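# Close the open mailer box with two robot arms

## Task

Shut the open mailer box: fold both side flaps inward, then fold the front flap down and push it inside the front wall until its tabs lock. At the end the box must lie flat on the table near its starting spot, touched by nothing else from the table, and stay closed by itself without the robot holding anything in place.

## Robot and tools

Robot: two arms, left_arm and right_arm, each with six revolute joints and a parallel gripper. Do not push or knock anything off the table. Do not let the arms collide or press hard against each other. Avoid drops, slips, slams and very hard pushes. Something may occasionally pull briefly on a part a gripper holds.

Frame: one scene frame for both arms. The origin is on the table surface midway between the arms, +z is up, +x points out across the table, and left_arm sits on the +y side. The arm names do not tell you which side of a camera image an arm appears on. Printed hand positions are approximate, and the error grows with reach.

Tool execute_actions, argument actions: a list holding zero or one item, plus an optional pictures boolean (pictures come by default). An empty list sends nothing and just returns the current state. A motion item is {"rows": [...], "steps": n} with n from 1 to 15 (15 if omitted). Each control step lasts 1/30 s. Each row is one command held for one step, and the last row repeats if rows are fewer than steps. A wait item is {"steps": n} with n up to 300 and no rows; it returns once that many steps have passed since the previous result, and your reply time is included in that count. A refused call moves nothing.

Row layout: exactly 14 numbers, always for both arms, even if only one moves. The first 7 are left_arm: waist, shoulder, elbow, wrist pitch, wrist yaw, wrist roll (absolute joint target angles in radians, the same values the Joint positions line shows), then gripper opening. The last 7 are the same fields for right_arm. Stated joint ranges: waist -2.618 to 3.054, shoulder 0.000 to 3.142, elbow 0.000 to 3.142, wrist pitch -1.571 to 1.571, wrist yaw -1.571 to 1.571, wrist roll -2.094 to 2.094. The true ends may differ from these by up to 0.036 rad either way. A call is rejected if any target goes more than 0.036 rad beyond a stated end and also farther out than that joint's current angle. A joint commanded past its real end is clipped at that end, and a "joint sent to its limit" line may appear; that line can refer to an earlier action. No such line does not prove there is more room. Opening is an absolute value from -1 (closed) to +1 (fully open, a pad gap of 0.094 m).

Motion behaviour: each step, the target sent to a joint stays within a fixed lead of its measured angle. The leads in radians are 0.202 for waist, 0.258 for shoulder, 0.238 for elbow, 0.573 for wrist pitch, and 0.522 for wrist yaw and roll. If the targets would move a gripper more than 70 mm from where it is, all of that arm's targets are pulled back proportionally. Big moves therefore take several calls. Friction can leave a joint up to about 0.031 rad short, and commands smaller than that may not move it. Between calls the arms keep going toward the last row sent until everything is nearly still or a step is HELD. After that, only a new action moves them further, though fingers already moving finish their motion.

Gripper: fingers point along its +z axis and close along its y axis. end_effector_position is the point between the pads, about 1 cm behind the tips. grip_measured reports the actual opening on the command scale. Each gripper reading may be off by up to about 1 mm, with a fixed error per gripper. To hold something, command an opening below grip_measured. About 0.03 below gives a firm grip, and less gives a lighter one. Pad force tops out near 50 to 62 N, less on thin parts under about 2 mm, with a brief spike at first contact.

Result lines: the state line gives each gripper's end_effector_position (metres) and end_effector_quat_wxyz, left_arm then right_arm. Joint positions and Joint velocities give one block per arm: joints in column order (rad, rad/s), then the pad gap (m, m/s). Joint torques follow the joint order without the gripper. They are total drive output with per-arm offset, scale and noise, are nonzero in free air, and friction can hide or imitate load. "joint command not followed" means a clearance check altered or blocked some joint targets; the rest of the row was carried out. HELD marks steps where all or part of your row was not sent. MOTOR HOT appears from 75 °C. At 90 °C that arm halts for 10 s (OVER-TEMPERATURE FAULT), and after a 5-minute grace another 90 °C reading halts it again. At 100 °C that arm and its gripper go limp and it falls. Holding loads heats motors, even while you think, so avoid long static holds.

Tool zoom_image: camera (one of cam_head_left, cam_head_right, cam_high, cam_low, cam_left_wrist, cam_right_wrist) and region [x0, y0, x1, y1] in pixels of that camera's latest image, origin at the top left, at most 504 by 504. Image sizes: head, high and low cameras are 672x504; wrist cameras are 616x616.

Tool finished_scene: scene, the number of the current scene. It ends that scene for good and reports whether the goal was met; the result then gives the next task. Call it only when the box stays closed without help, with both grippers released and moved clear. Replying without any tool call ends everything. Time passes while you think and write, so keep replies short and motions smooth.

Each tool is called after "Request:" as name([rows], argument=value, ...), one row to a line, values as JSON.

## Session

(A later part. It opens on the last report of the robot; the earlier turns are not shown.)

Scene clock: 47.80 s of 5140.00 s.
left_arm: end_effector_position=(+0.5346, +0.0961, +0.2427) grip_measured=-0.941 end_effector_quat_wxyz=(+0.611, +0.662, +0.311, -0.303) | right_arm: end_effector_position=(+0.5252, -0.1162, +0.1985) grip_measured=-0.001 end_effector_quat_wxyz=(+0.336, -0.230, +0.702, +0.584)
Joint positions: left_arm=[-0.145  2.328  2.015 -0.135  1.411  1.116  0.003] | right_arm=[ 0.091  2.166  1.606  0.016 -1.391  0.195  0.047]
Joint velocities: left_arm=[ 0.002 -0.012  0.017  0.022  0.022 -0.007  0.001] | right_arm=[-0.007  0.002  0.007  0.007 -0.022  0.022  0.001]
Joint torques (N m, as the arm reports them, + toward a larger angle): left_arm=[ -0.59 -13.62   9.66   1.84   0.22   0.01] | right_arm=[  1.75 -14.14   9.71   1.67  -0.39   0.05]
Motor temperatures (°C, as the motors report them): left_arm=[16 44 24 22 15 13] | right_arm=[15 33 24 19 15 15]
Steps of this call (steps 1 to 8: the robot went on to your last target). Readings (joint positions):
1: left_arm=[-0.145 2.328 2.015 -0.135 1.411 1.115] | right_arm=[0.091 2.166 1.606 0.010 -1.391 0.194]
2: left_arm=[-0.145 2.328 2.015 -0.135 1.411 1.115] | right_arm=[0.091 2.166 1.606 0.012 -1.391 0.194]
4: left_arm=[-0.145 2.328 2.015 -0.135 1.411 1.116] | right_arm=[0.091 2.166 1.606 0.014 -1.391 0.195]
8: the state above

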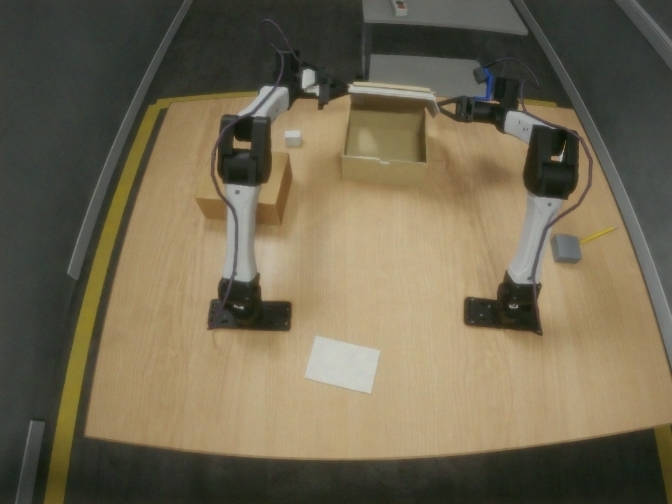

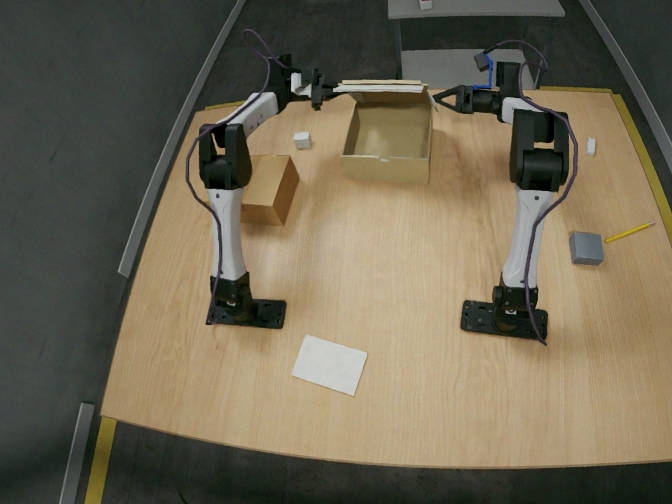

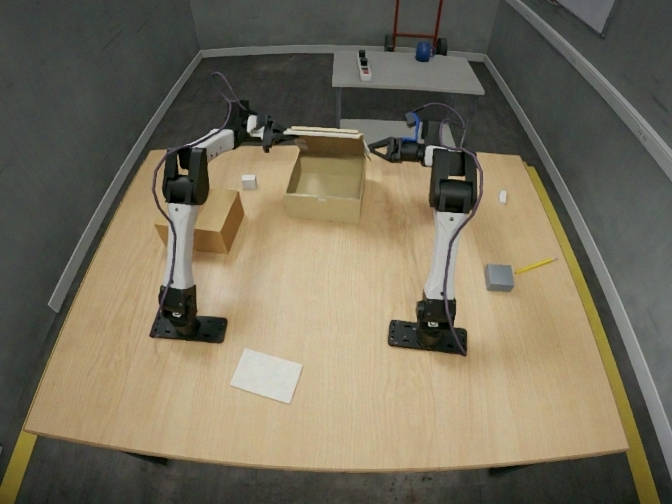

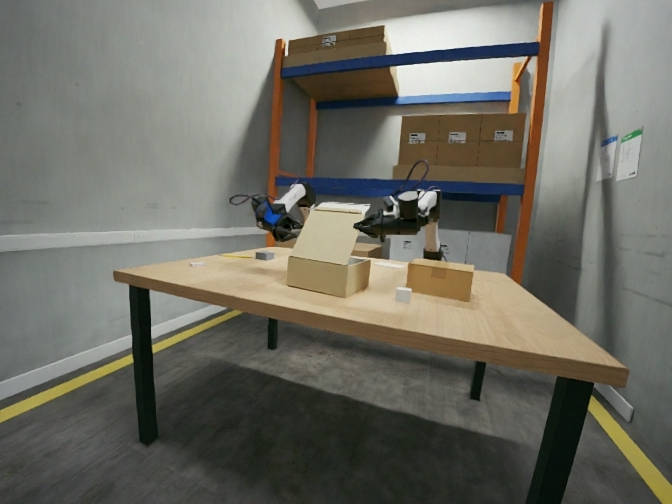

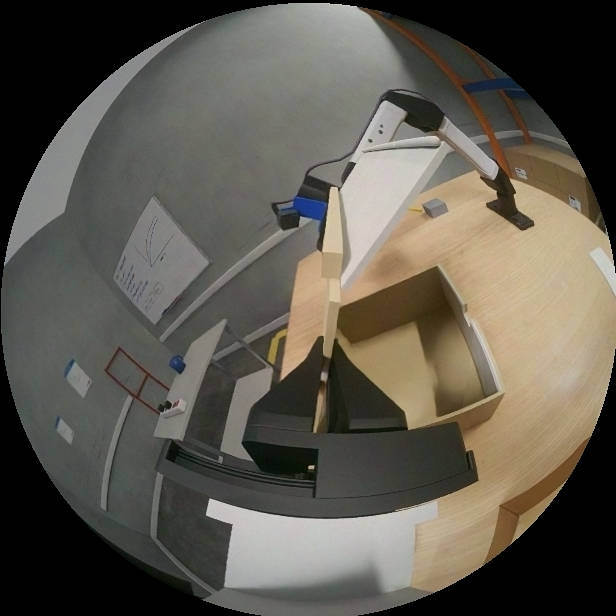

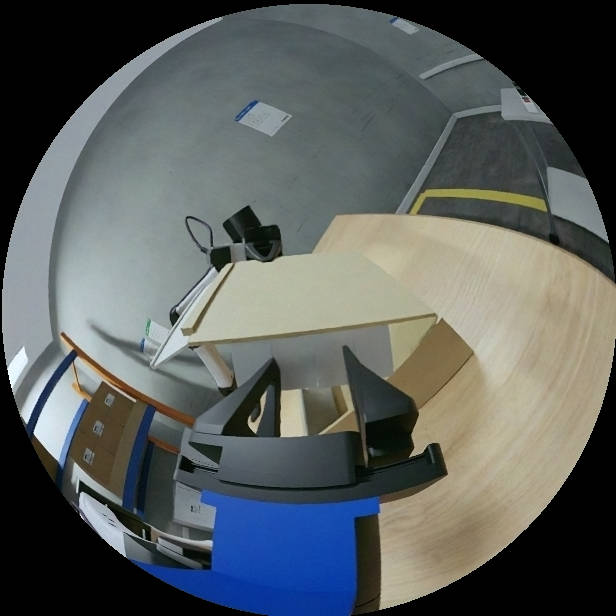

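Request:
execute_actions([
  {"rows":[[-0.155,2.32,2.02,-0.12,1.4,1.05,-1,0.06,2.15,1.61,0.02,-1.4,0.2,0],[-0.155,2.31,2.02,-0.12,1.4,1.0,-1,0.055,2.15,1.61,0.0,-1.4,0.2,0],[-0.155,2.3,2.02,-0.12,1.4,0.95,-1,0.055,2.15,1.61,-0.12,-1.4,0.2,0],[-0.155,2.3,2.02,-0.12,1.4,0.95,-1,0.055,2.15,1.61,-0.12,-1.4,0.2,0],[-0.155,2.3,2.02,-0.12,1.4,0.95,-1,0.055,2.15,1.61,-0.12,-1.4,0.2,0],[-0.155,2.3,2.02,-0.12,1.4,0.95,-1,0.055,2.15,1.61,-0.12,-1.4,0.2,0],[-0.155,2.3,2.02,-0.12,1.4,0.95,-1,0.055,2.15,1.61,-0.12,-1.4,0.2,0],[-0.155,2.3,2.02,-0.12,1.4,0.95,-1,0.07,2.15,1.61,-0.12,-1.4,0.2,0],[-0.155,2.3,2.02,-0.12,1.4,0.95,-1,0.085,2.15,1.61,-0.12,-1.4,0.2,0],[-0.155,2.3,2.02,-0.12,1.4,0.95,-1,0.1,2.15,1.61,-0.12,-1.4,0.2,0],[-0.155,2.3,2.02,-0.12,1.4,0.95,-1,0.115,2.15,1.61,-0.12,-1.4,0.2,0],[-0.155,2.3,2.02,-0.12,1.4,0.95,-1,0.13,2.15,1.61,-0.12,-1.4,0.2,0],[-0.155,2.3,2.02,-0.12,1.4,0.95,-1,0.145,2.15,1.61,-0.12,-1.4,0.2,0]],"steps":15},
], pictures=false)

Request:
execute_actions([
  {"steps":10},
])

Request:
zoom_image(camera="cam_head_right", region=[330, 50, 530, 200])

Scene clock: 49.50 s of 5140.00 s.
left_arm: end_effector_position=(+0.5340, +0.0978, +0.2509) grip_measured=-0.942 end_effector_quat_wxyz=(+0.592, +0.638, +0.357, -0.341) | right_arm: end_effector_position=(+0.5161, -0.1087, +0.1884) grip_measured=-0.001 end_effector_quat_wxyz=(+0.290, -0.198, +0.719, +0.600)
Joint positions: left_arm=[-0.142  2.313  2.015 -0.13   1.407  0.962  0.003] | right_arm=[ 0.106  2.164  1.606 -0.107 -1.388  0.195  0.047]
Joint velocities: left_arm=[ 0.002  0.002  0.007 -0.022  0.066 -0.095 -0.001] | right_arm=[ 0.266  0.002 -0.017 -0.11  -0.007  0.081 -0.001]
Joint torques (N m, as the arm reports them, + toward a larger angle): left_arm=[ -0.8  -14.75   9.76   1.81   0.12  -0.06] | right_arm=[  1.78 -14.13   9.69   1.51  -0.55   0.06]
Motor temperatures (°C, as the motors report them): left_arm=[16 45 24 22 15 13] | right_arm=[15 33 24 19 15 15]
Steps of this call (steps 1 to 15: the robot went on to your last target; steps 16 to 36: nothing new was sent; steps 37 to 51: all 15 steps of this action). Readings (joint positions):
37: left_arm=[-0.145 2.328 2.015 -0.135 1.411 1.107] | right_arm=[0.088 2.166 1.606 0.017 -1.391 0.195]
38: left_arm=[-0.145 2.328 2.015 -0.135 1.411 1.089] | right_arm=[0.083 2.166 1.606 0.017 -1.391 0.195]
40: left_arm=[-0.145 2.325 2.015 -0.130 1.408 1.048] | right_arm=[0.070 2.164 1.606 -0.021 -1.392 0.195]
44: left_arm=[-0.145 2.314 2.015 -0.130 1.405 0.992] | right_arm=[0.056 2.164 1.606 -0.078 -1.392 0.195]
51: the state above

Scene clock: 49.83 s of 5140.00 s.
left_arm: end_effector_position=(+0.5331, +0.0978, +0.2513) grip_measured=-0.942 end_effector_quat_wxyz=(+0.591, +0.637, +0.356, -0.344) | right_arm: end_effector_position=(+0.5135, -0.1006, +0.1880) grip_measured=-0.001 end_effector_quat_wxyz=(+0.284, -0.202, +0.718, +0.602)
Joint positions: left_arm=[-0.142  2.313  2.015 -0.13   1.413  0.958  0.003] | right_arm=[ 0.122  2.164  1.606 -0.11  -1.387  0.195  0.047]
Joint velocities: left_arm=[ 0.007  0.007 -0.002 -0.007 -0.022  0.066 -0.001] | right_arm=[-0.022 -0.002  0.017  0.037  0.007  0.037 -0.   ]
Joint torques (N m, as the arm reports them, + toward a larger angle): left_arm=[ -0.88 -14.67   9.7    1.79   0.18  -0.09] | right_arm=[  1.65 -14.27   9.65   1.48  -0.49   0.09]
Motor temperatures (°C, as the motors report them): left_arm=[16 45 24 22 15 13] | right_arm=[15 34 24 19 15 15]
Steps of this call (steps 1 to 10: the robot went on to your last target). Readings (joint positions):
1: left_arm=[-0.142 2.313 2.015 -0.130 1.410 0.961] | right_arm=[0.114 2.164 1.606 -0.108 -1.387 0.195]
2: left_arm=[-0.142 2.313 2.015 -0.130 1.412 0.960] | right_arm=[0.119 2.164 1.606 -0.109 -1.387 0.195]
4: left_arm=[-0.142 2.313 2.015 -0.130 1.413 0.959] | right_arm=[0.122 2.164 1.606 -0.109 -1.387 0.195]
8: left_arm=[-0.142 2.313 2.015 -0.130 1.413 0.958] | right_arm=[0.122 2.164 1.606 -0.110 -1.387 0.195]
10: the state above

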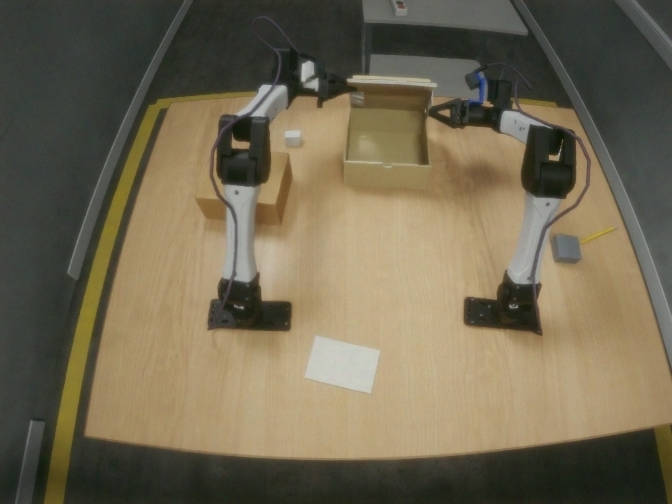

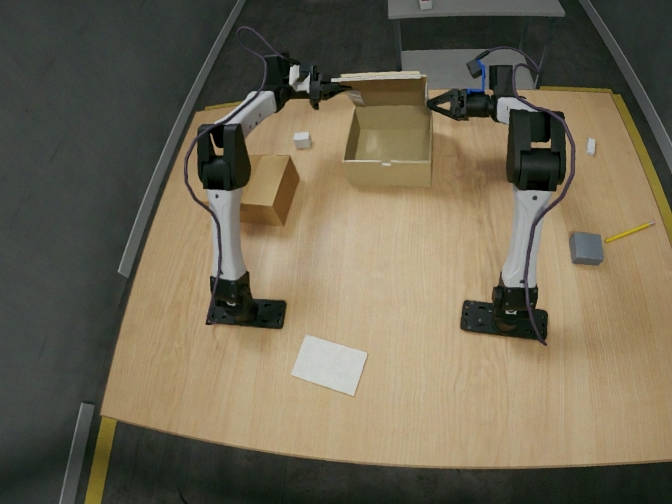

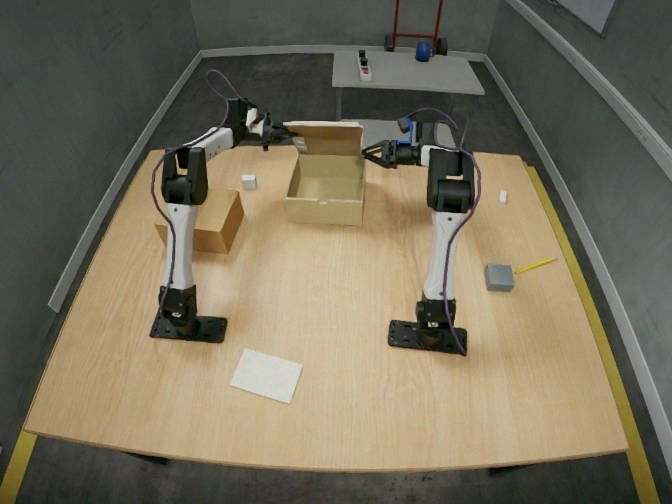

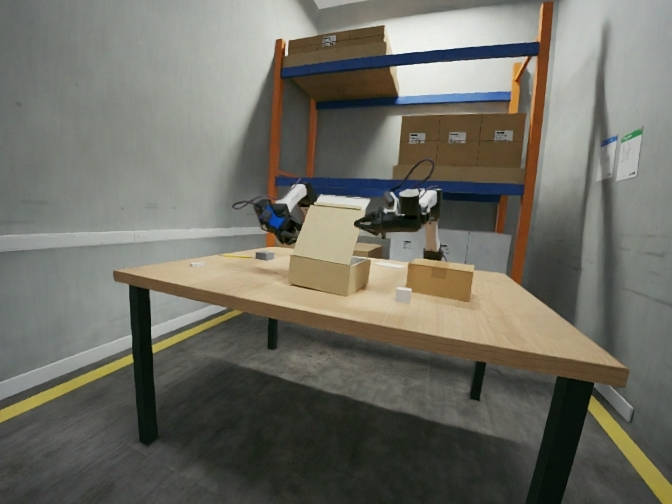

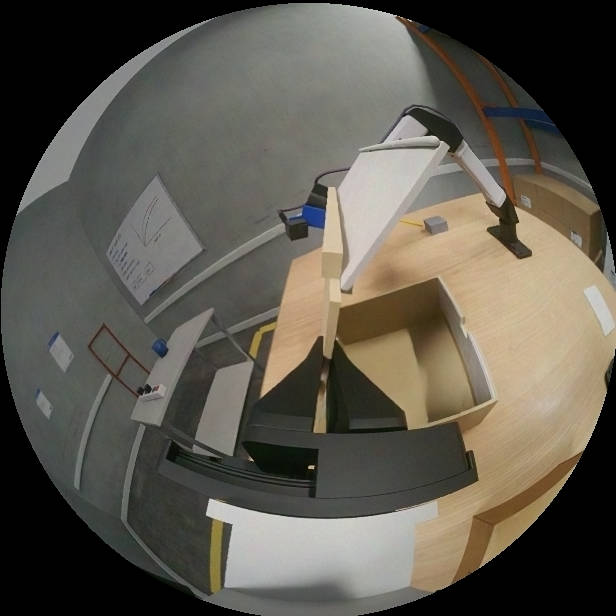

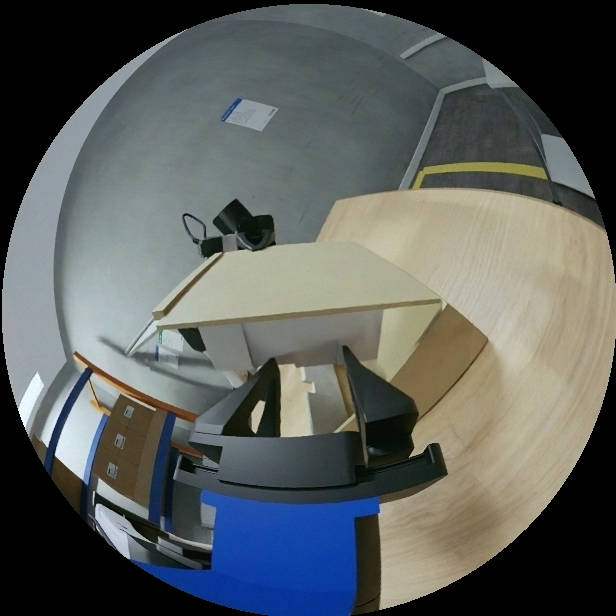

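Region (330, 50, 530, 200) of cam_head_right's 672x504 image, scaled by 2.520, with more detail than that image has; it fills the top 378 rows of this view, and the rest is white.

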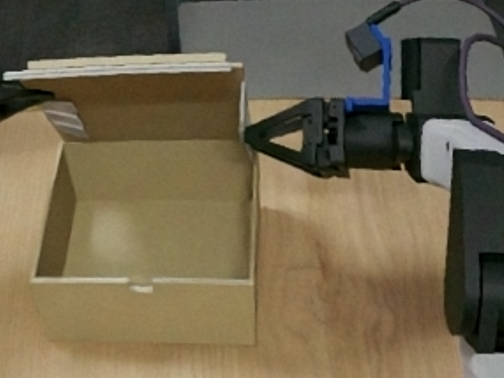

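Back off slightly, shift toward the lid, push further.

Request:
execute_actions([
  {"rows":[[-0.155,2.3,2.02,-0.12,1.4,0.95,-1,0.09,2.15,1.61,-0.12,-1.4,0.3,0],[-0.155,2.3,2.02,-0.12,1.4,0.95,-1,0.085,2.15,1.61,-0.12,-1.4,0.3,0],[-0.155,2.3,2.02,-0.12,1.4,0.95,-1,0.085,2.15,1.61,0.04,-1.4,0.4,0],[-0.155,2.3,2.02,-0.12,1.4,0.95,-1,0.085,2.15,1.61,0.04,-1.4,0.4,0],[-0.155,2.3,2.02,-0.12,1.4,0.95,-1,0.085,2.15,1.61,0.04,-1.4,0.4,0],[-0.155,2.3,2.02,-0.12,1.4,0.95,-1,0.085,2.15,1.61,0.04,-1.4,0.4,0],[-0.155,2.3,2.02,-0.12,1.4,0.95,-1,0.1,2.15,1.61,0.04,-1.4,0.4,0],[-0.155,2.3,2.02,-0.12,1.4,0.95,-1,0.115,2.15,1.61,0.04,-1.4,0.4,0],[-0.155,2.3,2.02,-0.12,1.4,0.95,-1,0.13,2.17,1.63,0.04,-1.4,0.4,0],[-0.155,2.3,2.02,-0.12,1.4,0.95,-1,0.145,2.18,1.65,0.04,-1.4,0.4,0],[-0.155,2.3,2.02,-0.12,1.4,0.95,-1,0.16,2.19,1.67,0.04,-1.4,0.4,0],[-0.155,2.3,2.02,-0.12,1.4,0.95,-1,0.175,2.2,1.69,0.04,-1.4,0.4,0],[-0.155,2.3,2.02,-0.12,1.4,0.95,-1,0.19,2.21,1.7,0.04,-1.4,0.4,0]],"steps":15},
], pictures=false)

Request:
execute_actions([
  {"steps":10},
])

Request:
zoom_image(camera="cam_head_right", region=[330, 50, 530, 200])

Scene clock: 51.43 s of 5140.00 s.
left_arm: end_effector_position=(+0.5369, +0.1038, +0.2518) grip_measured=-0.942 end_effector_quat_wxyz=(+0.593, +0.634, +0.362, -0.339) | right_arm: end_effector_position=(+0.5291, -0.0908, +0.2058) grip_measured=-0.001 end_effector_quat_wxyz=(+0.278, -0.192, +0.712, +0.615)
Joint positions: left_arm=[-0.131  2.312  2.015 -0.129  1.407  0.954  0.003] | right_arm=[ 0.142  2.197  1.674  0.014 -1.388  0.383  0.047]
Joint velocities: left_arm=[ 0.115 -0.007 -0.007 -0.007  0.037 -0.022 -0.001] | right_arm=[ 0.168  0.095  0.134  0.022  0.066 -0.007 -0.001]
Joint torques (N m, as the arm reports them, + toward a larger angle): left_arm=[ -2.55 -14.38   9.7    1.78   0.22  -0.04] | right_arm=[  2.53 -12.94  10.88   1.82  -0.41   0.11]
Motor temperatures (°C, as the motors report them): left_arm=[16 46 25 22 15 13] | right_arm=[15 34 24 20 15 15]
Steps of this call (steps 1 to 30: the robot went on to your last target; steps 31 to 33: nothing new was sent; steps 34 to 48: all 15 steps of this action). Readings (joint positions):
34: left_arm=[-0.142 2.313 2.015 -0.130 1.413 0.957] | right_arm=[0.119 2.164 1.606 -0.110 -1.387 0.210]
35: left_arm=[-0.142 2.313 2.015 -0.130 1.412 0.957] | right_arm=[0.114 2.164 1.606 -0.111 -1.388 0.227]
37: left_arm=[-0.144 2.313 2.015 -0.130 1.409 0.957] | right_arm=[0.102 2.164 1.606 -0.073 -1.390 0.284]
41: left_arm=[-0.147 2.313 2.015 -0.129 1.407 0.957] | right_arm=[0.090 2.164 1.606 -0.012 -1.391 0.347]
48: the state above

Scene clock: 51.77 s of 5140.00 s.
left_arm: end_effector_position=(+0.5385, +0.1072, +0.2520) grip_measured=-0.942 end_effector_quat_wxyz=(+0.594, +0.633, +0.365, -0.337) | right_arm: end_effector_position=(+0.5286, -0.0854, +0.2055) grip_measured=-0.001 end_effector_quat_wxyz=(+0.274, -0.194, +0.712, +0.617)
Joint positions: left_arm=[-0.124  2.311  2.015 -0.129  1.407  0.953  0.003] | right_arm=[ 0.153  2.202  1.679  0.02  -1.388  0.391  0.047]
Joint velocities: left_arm=[ 0.007 -0.012 -0.012  0.007  0.022  0.066  0.001] | right_arm=[ 0.007 -0.002 -0.002  0.007 -0.022  0.051 -0.   ]
Joint torques (N m, as the arm reports them, + toward a larger angle): left_arm=[ -2.48 -14.49   9.73   1.8    0.22  -0.04] | right_arm=[  2.68 -12.85  11.56   1.86  -0.39   0.09]
Motor temperatures (°C, as the motors report them): left_arm=[16 46 25 22 15 13] | right_arm=[15 34 24 20 15 15]
Steps of this call (steps 1 to 10: the robot went on to your last target). Readings (joint positions):
1: left_arm=[-0.127 2.311 2.015 -0.129 1.408 0.954] | right_arm=[0.147 2.200 1.678 0.016 -1.388 0.384]
2: left_arm=[-0.124 2.311 2.015 -0.129 1.407 0.953] | right_arm=[0.150 2.201 1.678 0.017 -1.388 0.386]
4: left_arm=[-0.124 2.311 2.015 -0.129 1.407 0.953] | right_arm=[0.153 2.201 1.679 0.018 -1.388 0.389]
8: left_arm=[-0.124 2.311 2.015 -0.129 1.407 0.953] | right_arm=[0.153 2.202 1.679 0.020 -1.388 0.391]
10: the state above

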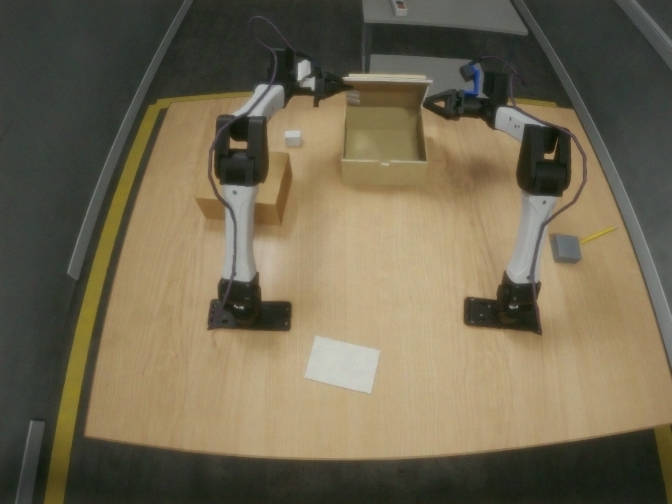

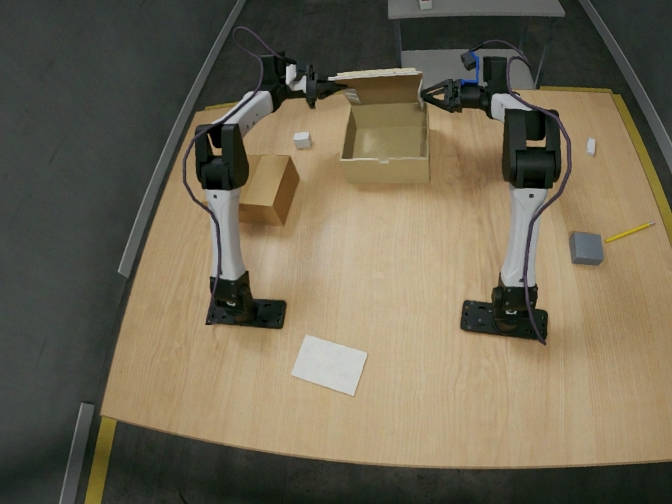

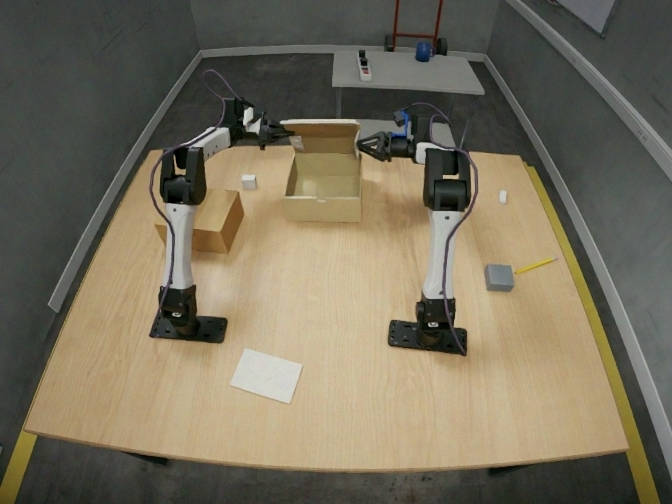

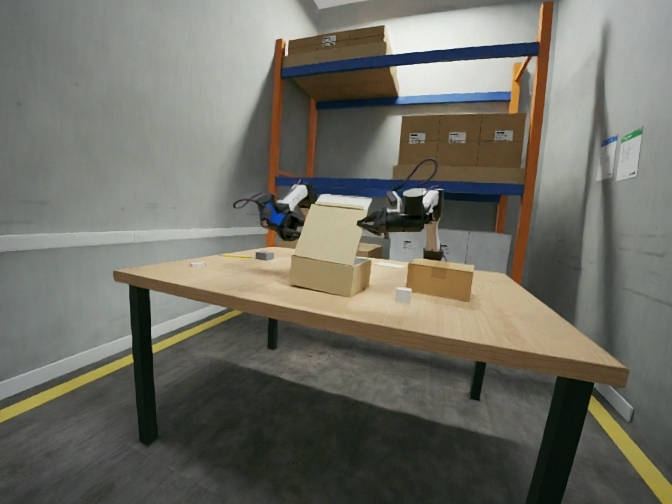

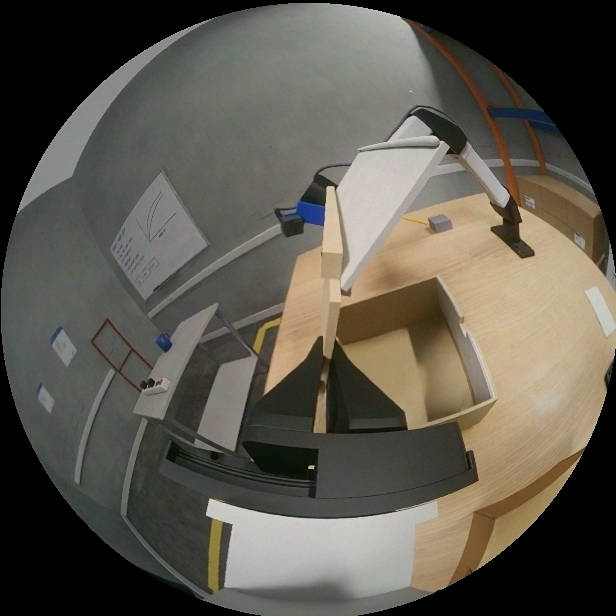

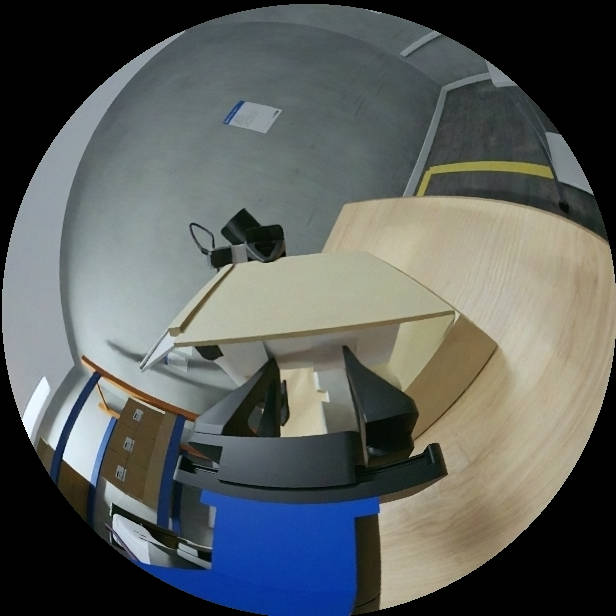

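Region (330, 50, 530, 200) of cam_head_right's 672x504 image, scaled by 2.520, with more detail than that image has; it fills the top 378 rows of this view, and the rest is white.

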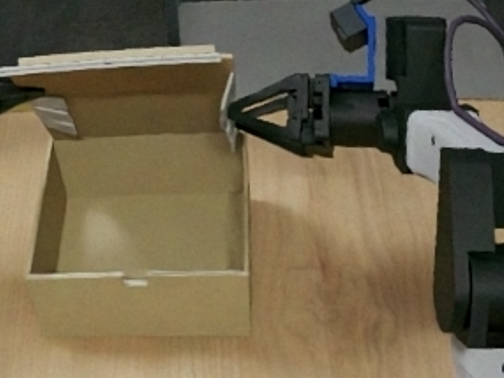

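Request:
execute_actions([
  {"rows":[[-0.165,2.3,2.02,-0.12,1.4,0.95,-1,0.2,2.21,1.7,0.04,-1.4,0.4,0],[-0.175,2.3,2.02,-0.12,1.4,0.95,-1,0.21,2.21,1.7,0.04,-1.4,0.4,0],[-0.18,2.3,2.02,-0.12,1.4,0.95,-1,0.215,2.21,1.7,0.04,-1.4,0.4,0]],"steps":12},
])

Request:
zoom_image(camera="cam_head_right", region=[330, 50, 530, 200])

Scene clock: 52.87 s of 5140.00 s.
left_arm: end_effector_position=(+0.5380, +0.1027, +0.2517) grip_measured=-0.941 end_effector_quat_wxyz=(+0.594, +0.635, +0.364, -0.335) | right_arm: end_effector_position=(+0.5271, -0.0782, +0.2049) grip_measured=-0.001 end_effector_quat_wxyz=(+0.270, -0.197, +0.712, +0.617)
Joint positions: left_arm=[-0.133  2.311  2.015 -0.125  1.397  0.953  0.003] | right_arm=[ 0.167  2.202  1.679  0.02  -1.381  0.393  0.047]
Joint velocities: left_arm=[-0.022 -0.027  0.002  0.037 -0.095 -0.037  0.001] | right_arm=[ 0.046  0.007  0.007  0.022 -0.022 -0.081  0.001]
Joint torques (N m, as the arm reports them, + toward a larger angle): left_arm=[ -3.77 -14.51   9.64   1.7    0.38  -0.04] | right_arm=[  3.   -12.83  11.53   1.88  -0.49   0.08]
Motor temperatures (°C, as the motors report them): left_arm=[16 46 25 22 15 13] | right_arm=[15 34 25 20 15 15]
Steps of this call (steps 1 to 21: the robot went on to your last target; steps 22 to 33: all 12 steps of this action). Readings (joint positions):
22: left_arm=[-0.124 2.311 2.015 -0.129 1.407 0.953] | right_arm=[0.153 2.202 1.679 0.020 -1.388 0.392]
23: left_arm=[-0.125 2.311 2.015 -0.129 1.407 0.953] | right_arm=[0.154 2.202 1.679 0.020 -1.388 0.392]
25: left_arm=[-0.127 2.311 2.015 -0.129 1.406 0.953] | right_arm=[0.156 2.202 1.679 0.020 -1.387 0.392]
29: left_arm=[-0.130 2.311 2.015 -0.129 1.401 0.953] | right_arm=[0.161 2.202 1.679 0.020 -1.383 0.392]
33: the state above

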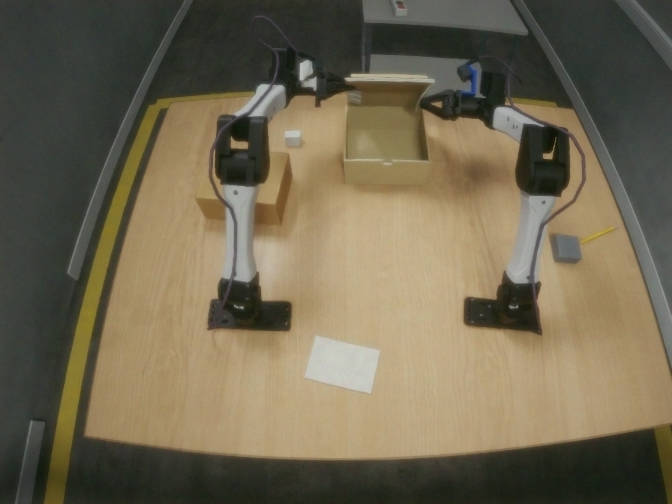

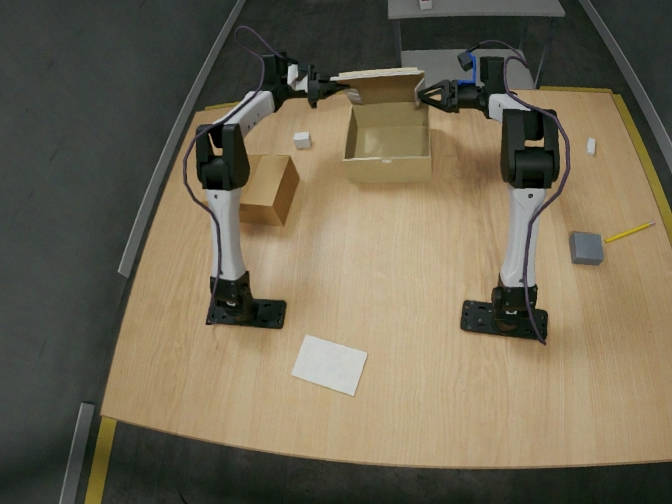

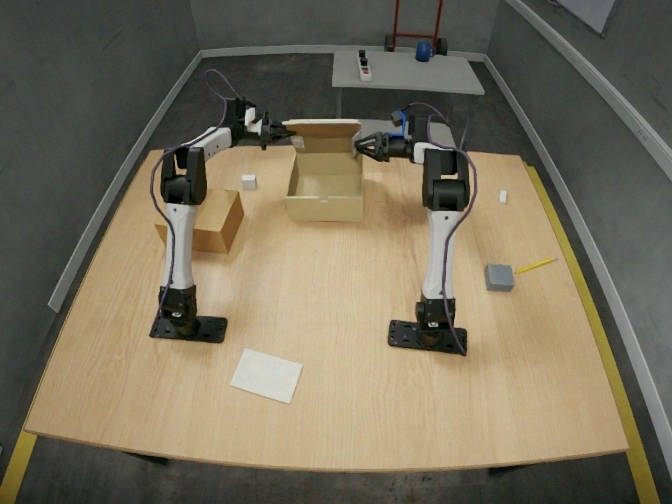

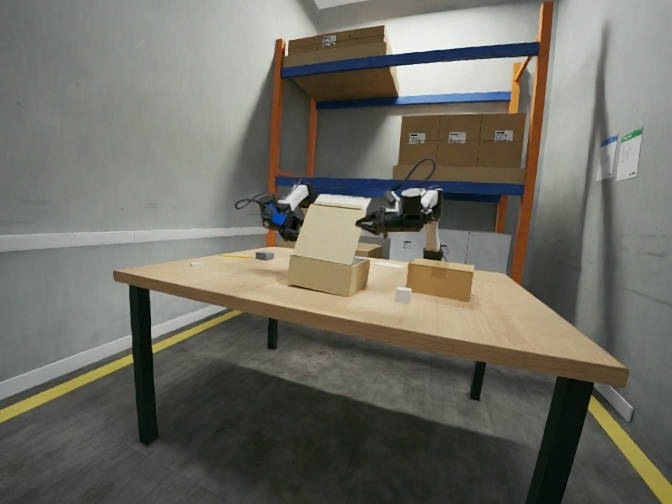

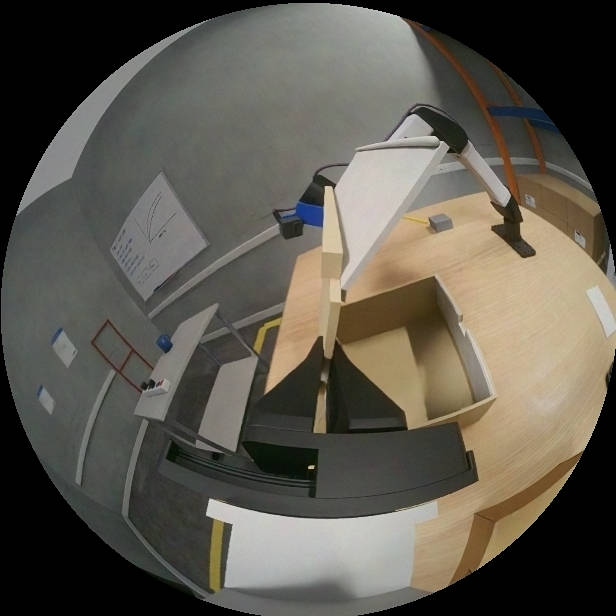

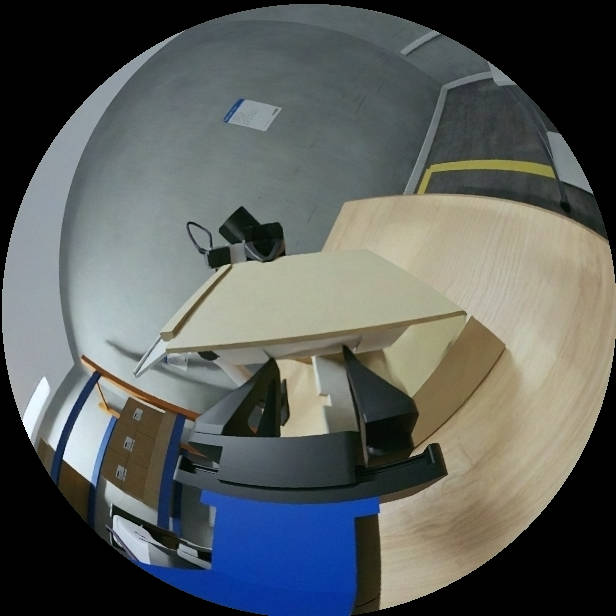

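Region (330, 50, 530, 200) of cam_head_right's 672x504 image, scaled by 2.520, with more detail than that image has; it fills the top 378 rows of this view, and the rest is white.

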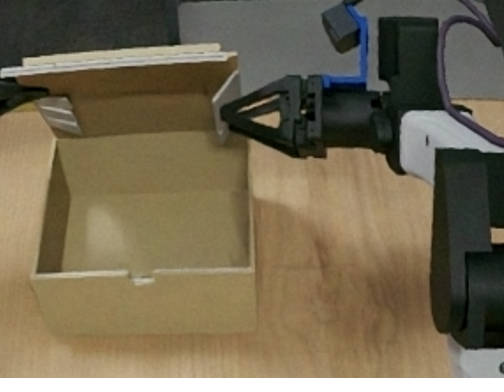

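Request:
execute_actions([
  {"rows":[[-0.15,2.3,2.02,-0.12,1.4,0.95,-1,0.16,2.21,1.7,0.04,-1.4,0.4,0],[-0.14,2.3,2.02,-0.12,1.4,0.95,-1,0.12,2.21,1.7,0.04,-1.4,0.4,0],[-0.14,2.3,2.02,-0.12,1.4,0.95,-1,0.08,2.21,1.7,0.04,-1.4,0.4,0],[-0.14,2.3,2.02,-0.12,1.4,0.95,-1,0.04,2.21,1.7,0.04,-1.4,0.4,0],[-0.14,2.3,2.02,-0.12,1.4,0.95,-1,0.0,2.21,1.7,0.04,-1.4,0.4,0],[-0.14,2.32,2.02,-0.12,1.4,1.0,-1,-0.04,2.21,1.7,0.04,-1.4,0.4,0],[-0.14,2.33,2.02,-0.12,1.4,1.05,-1,-0.08,2.15,1.7,0.04,-1.4,0.4,0],[-0.14,2.335,2.02,-0.12,1.4,1.1,-1,-0.1,2.05,1.65,0.0,-1.3,0.3,0],[-0.14,2.34,2.02,-0.12,1.4,1.15,-1,-0.1,1.95,1.6,0.0,-1.1,0.3,0],[-0.14,2.35,2.02,-0.12,1.4,1.2,-1,-0.1,1.85,1.55,-0.05,-0.9,0.2,0],[-0.14,2.36,2.02,-0.12,1.4,1.25,-1,-0.1,1.75,1.5,-0.1,-0.7,0.2,0],[-0.14,2.37,2.02,-0.12,1.4,1.3,-1,-0.1,1.65,1.45,-0.1,-0.4,0.2,0],[-0.14,2.38,2.02,-0.12,1.4,1.35,-1,-0.1,1.55,1.4,-0.15,0,0.2,0],[-0.14,2.385,2.02,-0.12,1.4,1.4,-1,-0.1,1.45,1.35,-0.17,0.4,0.2,0],[-0.14,2.385,2.02,-0.12,1.4,1.4,-1,-0.1,1.35,1.3,-0.17,0.8,0.2,0.6]],"steps":15},
], pictures=false)

Request:
execute_actions([
  {"steps":20},
], pictures=false)

Request:
execute_actions([
  {"rows":[[-0.14,2.385,2.02,-0.12,1.4,1.4,-1,0.1,1.35,1.3,-0.17,0.8,0.2,0.6],[-0.14,2.385,2.02,-0.12,1.4,1.4,-1,0.2,1.35,1.3,-0.17,0.8,0.2,0.6],[-0.14,2.385,2.02,-0.12,1.4,1.4,-1,0.3,1.35,1.3,-0.17,0.8,0.2,0.6],[-0.14,2.385,2.02,-0.12,1.4,1.4,-1,0.4,1.35,1.3,-0.17,0.8,0.2,0.6],[-0.14,2.385,2.02,-0.12,1.4,1.4,-1,0.5,1.35,1.3,-0.17,0.8,0.2,0.6],[-0.14,2.385,2.02,-0.12,1.4,1.4,-1,0.6,1.35,1.3,-0.17,0.8,0.2,0.6],[-0.14,2.385,2.02,-0.12,1.4,1.4,-1,0.7,1.35,1.3,-0.17,0.8,0.2,0.6],[-0.14,2.385,2.02,-0.12,1.4,1.4,-1,0.8,1.35,1.3,-0.17,0.8,0.2,0.6],[-0.14,2.385,2.02,-0.12,1.4,1.4,-1,0.9,1.35,1.3,-0.17,0.8,0.2,0.6],[-0.14,2.385,2.02,-0.12,1.4,1.4,-1,0.96,1.4,1.35,-0.17,0.8,0.2,0.6],[-0.14,2.385,2.02,-0.12,1.4,1.4,-1,0.96,1.47,1.4,-0.17,0.8,0.2,0.6],[-0.14,2.385,2.02,-0.12,1.4,1.4,-1,0.96,1.55,1.45,-0.17,0.8,0.2,0.6],[-0.14,2.385,2.02,-0.12,1.4,1.4,-1,0.96,1.62,1.5,-0.17,0.8,0.2,0.6],[-0.14,2.385,2.02,-0.12,1.4,1.4,-1,0.96,1.69,1.52,-0.17,0.8,0.2,0.6],[-0.14,2.385,2.02,-0.12,1.4,1.4,-1,0.96,1.74,1.52,-0.17,0.8,0.2,0.6]],"steps":15},
], pictures=false)

Request:
execute_actions([
  {"steps":20},
])

Scene clock: 56.20 s of 5140.00 s.
left_arm: end_effector_position=(+0.5428, +0.0954, +0.2296) grip_measured=-0.941 end_effector_quat_wxyz=(+0.629, +0.681, +0.278, -0.253) | right_arm: end_effector_position=(+0.5271, -0.2811, +0.2599) grip_measured=+0.166 end_effector_quat_wxyz=(+0.497, +0.019, +0.811, +0.309)
Joint positions: left_arm=[-0.145  2.353  2.015 -0.115  1.383  1.248  0.003] | right_arm=[-0.135  1.738  1.388 -0.1   -0.758  0.259  0.055]
Joint velocities: left_arm=[ 0.012  0.286 -0.002 -0.022 -0.037  0.93   0.   ] | right_arm=[ 0.154 -2.557 -1.292 -0.447  2.835 -0.271  0.421]
Joint torques (N m, as the arm reports them, + toward a larger angle): left_arm=[  0.77 -12.88   9.66   1.66   0.52   0.03] | right_arm=[  1.77 -11.03   9.14   1.97  -0.33  -0.12]
Motor temperatures (°C, as the motors report them): left_arm=[16 47 25 22 15 13] | right_arm=[15 35 25 20 15 15]
Steps of this call (steps 1 to 30: the robot went on to your last target; steps 31 to 85: nothing new was sent; steps 86 to 100: all 15 steps of this action). Readings (joint positions):
86: left_arm=[-0.153 2.311 2.015 -0.112 1.359 0.953] | right_arm=[0.200 2.202 1.679 0.019 -1.401 0.396]
87: left_arm=[-0.152 2.311 2.015 -0.112 1.359 0.953] | right_arm=[0.193 2.202 1.679 0.019 -1.403 0.396]
89: left_arm=[-0.148 2.311 2.015 -0.112 1.361 0.953] | right_arm=[0.157 2.202 1.679 0.019 -1.406 0.396]
93: left_arm=[-0.145 2.311 2.015 -0.115 1.373 0.995] | right_arm=[0.011 2.191 1.674 0.017 -1.391 0.386]
100: the state above

Scene clock: 56.87 s of 5140.00 s.
left_arm: end_effector_position=(+0.5437, +0.0950, +0.2204) grip_measured=-0.941 end_effector_quat_wxyz=(+0.642, +0.698, +0.233, -0.216) | right_arm: end_effector_position=(+0.3857, -0.4693, +0.3808) grip_measured=+0.599 end_effector_quat_wxyz=(+0.585, +0.383, +0.655, -0.288)
Joint positions: left_arm=[-0.145  2.371  2.015 -0.115  1.39   1.389  0.003] | right_arm=[-0.103  1.345  1.307 -0.166  0.73   0.209  0.075]
Joint velocities: left_arm=[ 0.007  0.012  0.002  0.022 -0.081  0.022 -0.001] | right_arm=[-0.007 -0.002 -0.022  0.051  0.447 -0.007 -0.   ]
Joint torques (N m, as the arm reports them, + toward a larger angle): left_arm=[  0.87 -12.89   9.61   1.61   0.43   0.08] | right_arm=[ 0.44 -5.29  9.06  2.04  0.1  -0.05]
Motor temperatures (°C, as the motors report them): left_arm=[16 47 25 22 15 13] | right_arm=[15 34 25 20 15 15]
Steps of this call (steps 1 to 20: the robot went on to your last target). Readings (joint positions):
1: left_arm=[-0.145 2.362 2.015 -0.115 1.385 1.279] | right_arm=[-0.128 1.649 1.351 -0.118 -0.658 0.249]
2: left_arm=[-0.145 2.368 2.015 -0.114 1.388 1.307] | right_arm=[-0.120 1.569 1.330 -0.134 -0.574 0.243]
4: left_arm=[-0.145 2.371 2.015 -0.114 1.390 1.341] | right_arm=[-0.107 1.433 1.323 -0.144 -0.395 0.231]
8: left_arm=[-0.145 2.371 2.015 -0.115 1.390 1.370] | right_arm=[-0.103 1.301 1.323 -0.116 -0.000 0.216]
20: the state above

Scene clock: 57.37 s of 5140.00 s.
left_arm: end_effector_position=(+0.5437, +0.0950, +0.2204) grip_measured=-0.941 end_effector_quat_wxyz=(+0.642, +0.698, +0.232, -0.216) | right_arm: end_effector_position=(+0.4432, -0.0740, +0.3741) grip_measured=+0.599 end_effector_quat_wxyz=(+0.647, +0.063, +0.759, -0.027)
Joint positions: left_arm=[-0.145  2.371  2.015 -0.115  1.39   1.39   0.003] | right_arm=[ 0.824  1.522  1.447 -0.157  0.792  0.208  0.075]
Joint velocities: left_arm=[-0.002 -0.002  0.007 -0.037  0.007 -0.007 -0.001] | right_arm=[ 1.067  1.253  0.613  0.183  0.007 -0.007 -0.   ]
Joint torques (N m, as the arm reports them, + toward a larger angle): left_arm=[  0.87 -12.87   9.63   1.6    0.44   0.07] | right_arm=[ 0.09 -5.22  8.83  1.62  0.18  0.  ]
Motor temperatures (°C, as the motors report them): left_arm=[16 47 25 22 15 13] | right_arm=[15 34 25 20 15 15]
Steps of this call (steps 1 to 15: all 15 steps of this action). Readings (joint positions):
1: left_arm=[-0.145 2.371 2.015 -0.115 1.390 1.389] | right_arm=[-0.081 1.345 1.307 -0.167 0.754 0.209]
2: left_arm=[-0.145 2.371 2.015 -0.115 1.390 1.389] | right_arm=[-0.029 1.345 1.307 -0.168 0.771 0.209]
4: left_arm=[-0.145 2.371 2.015 -0.115 1.390 1.390] | right_arm=[0.111 1.345 1.307 -0.168 0.781 0.209]
8: left_arm=[-0.145 2.371 2.015 -0.115 1.390 1.390] | right_arm=[0.411 1.345 1.307 -0.168 0.787 0.208]
15: the state above

Scene clock: 58.03 s of 5140.00 s.
left_arm: end_effector_position=(+0.5437, +0.0950, +0.2204) grip_measured=-0.941 end_effector_quat_wxyz=(+0.642, +0.698, +0.232, -0.216) | right_arm: end_effector_position=(+0.4473, +0.0229, +0.2867) grip_measured=+0.599 end_effector_quat_wxyz=(+0.591, -0.040, +0.804, -0.039)
Joint positions: left_arm=[-0.145  2.371  2.015 -0.115  1.39   1.391  0.003] | right_arm=[ 0.968  1.756  1.501 -0.183  0.793  0.206  0.075]
Joint velocities: left_arm=[-0.017  0.007  0.002 -0.051 -0.051 -0.022 -0.   ] | right_arm=[-0.007  0.007 -0.007 -0.022  0.037  0.022 -0.   ]
Joint torques (N m, as the arm reports them, + toward a larger angle): left_arm=[  0.87 -12.89   9.62   1.61   0.44   0.06] | right_arm=[ -0.26 -11.18  11.96   2.08   0.25   0.03]
Motor temperatures (°C, as the motors report them): left_arm=[16 47 25 22 15 13] | right_arm=[15 34 25 20 15 15]
Steps of this call (steps 1 to 20: the robot went on to your last target). Readings (joint positions):
1: left_arm=[-0.145 2.371 2.015 -0.115 1.390 1.390] | right_arm=[0.860 1.566 1.467 -0.154 0.793 0.208]
2: left_arm=[-0.145 2.371 2.015 -0.115 1.390 1.390] | right_arm=[0.891 1.612 1.484 -0.153 0.793 0.208]
4: left_arm=[-0.145 2.371 2.015 -0.115 1.390 1.390] | right_arm=[0.941 1.696 1.501 -0.153 0.792 0.207]
8: left_arm=[-0.145 2.371 2.015 -0.115 1.390 1.390] | right_arm=[0.971 1.773 1.501 -0.184 0.786 0.206]
20: the state above

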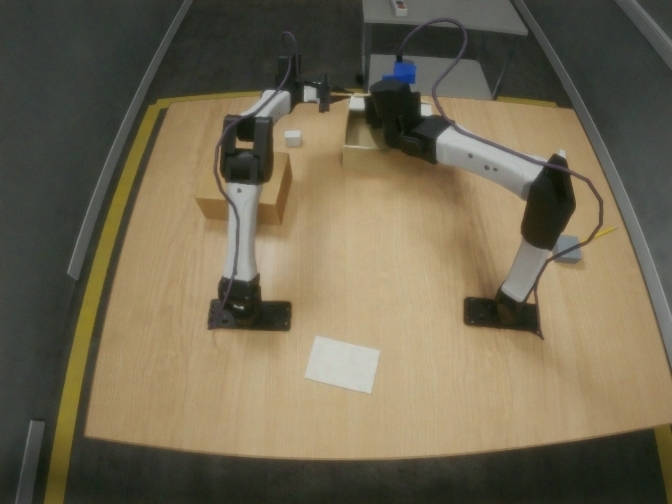

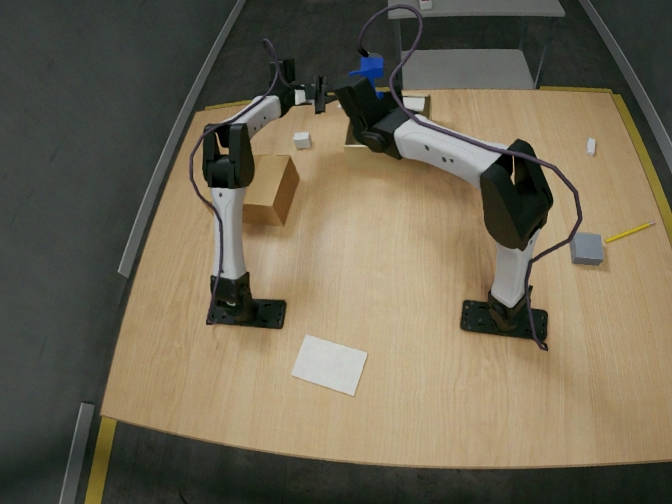

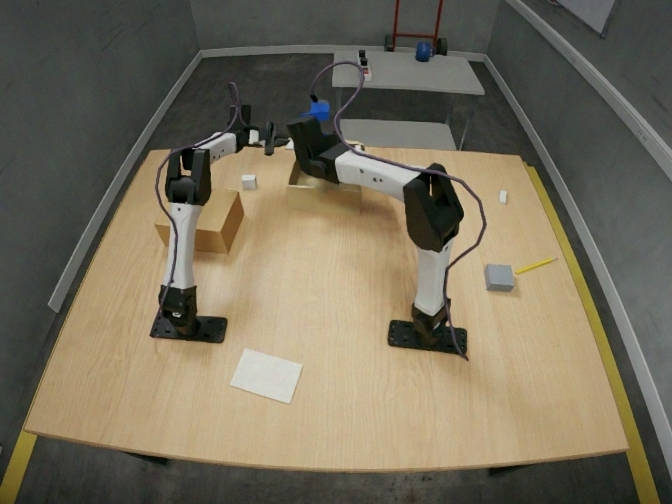

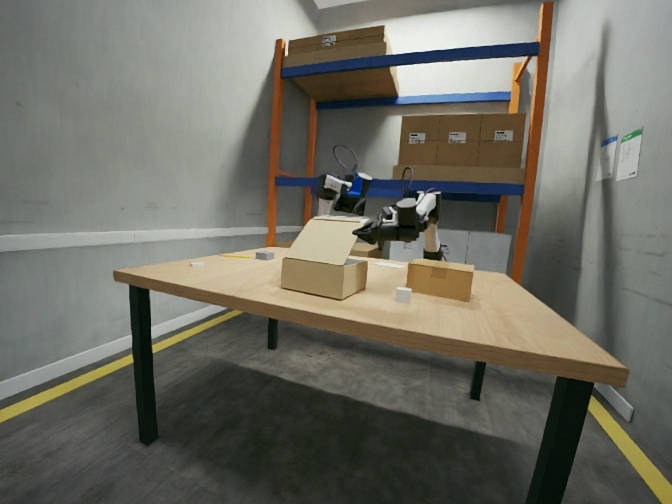

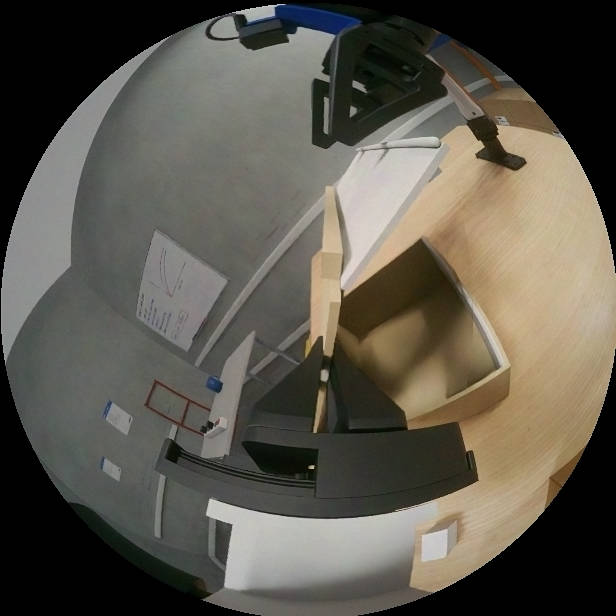

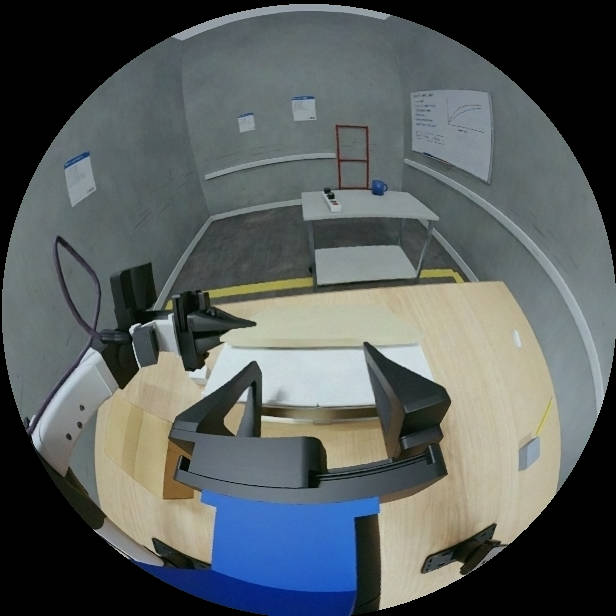

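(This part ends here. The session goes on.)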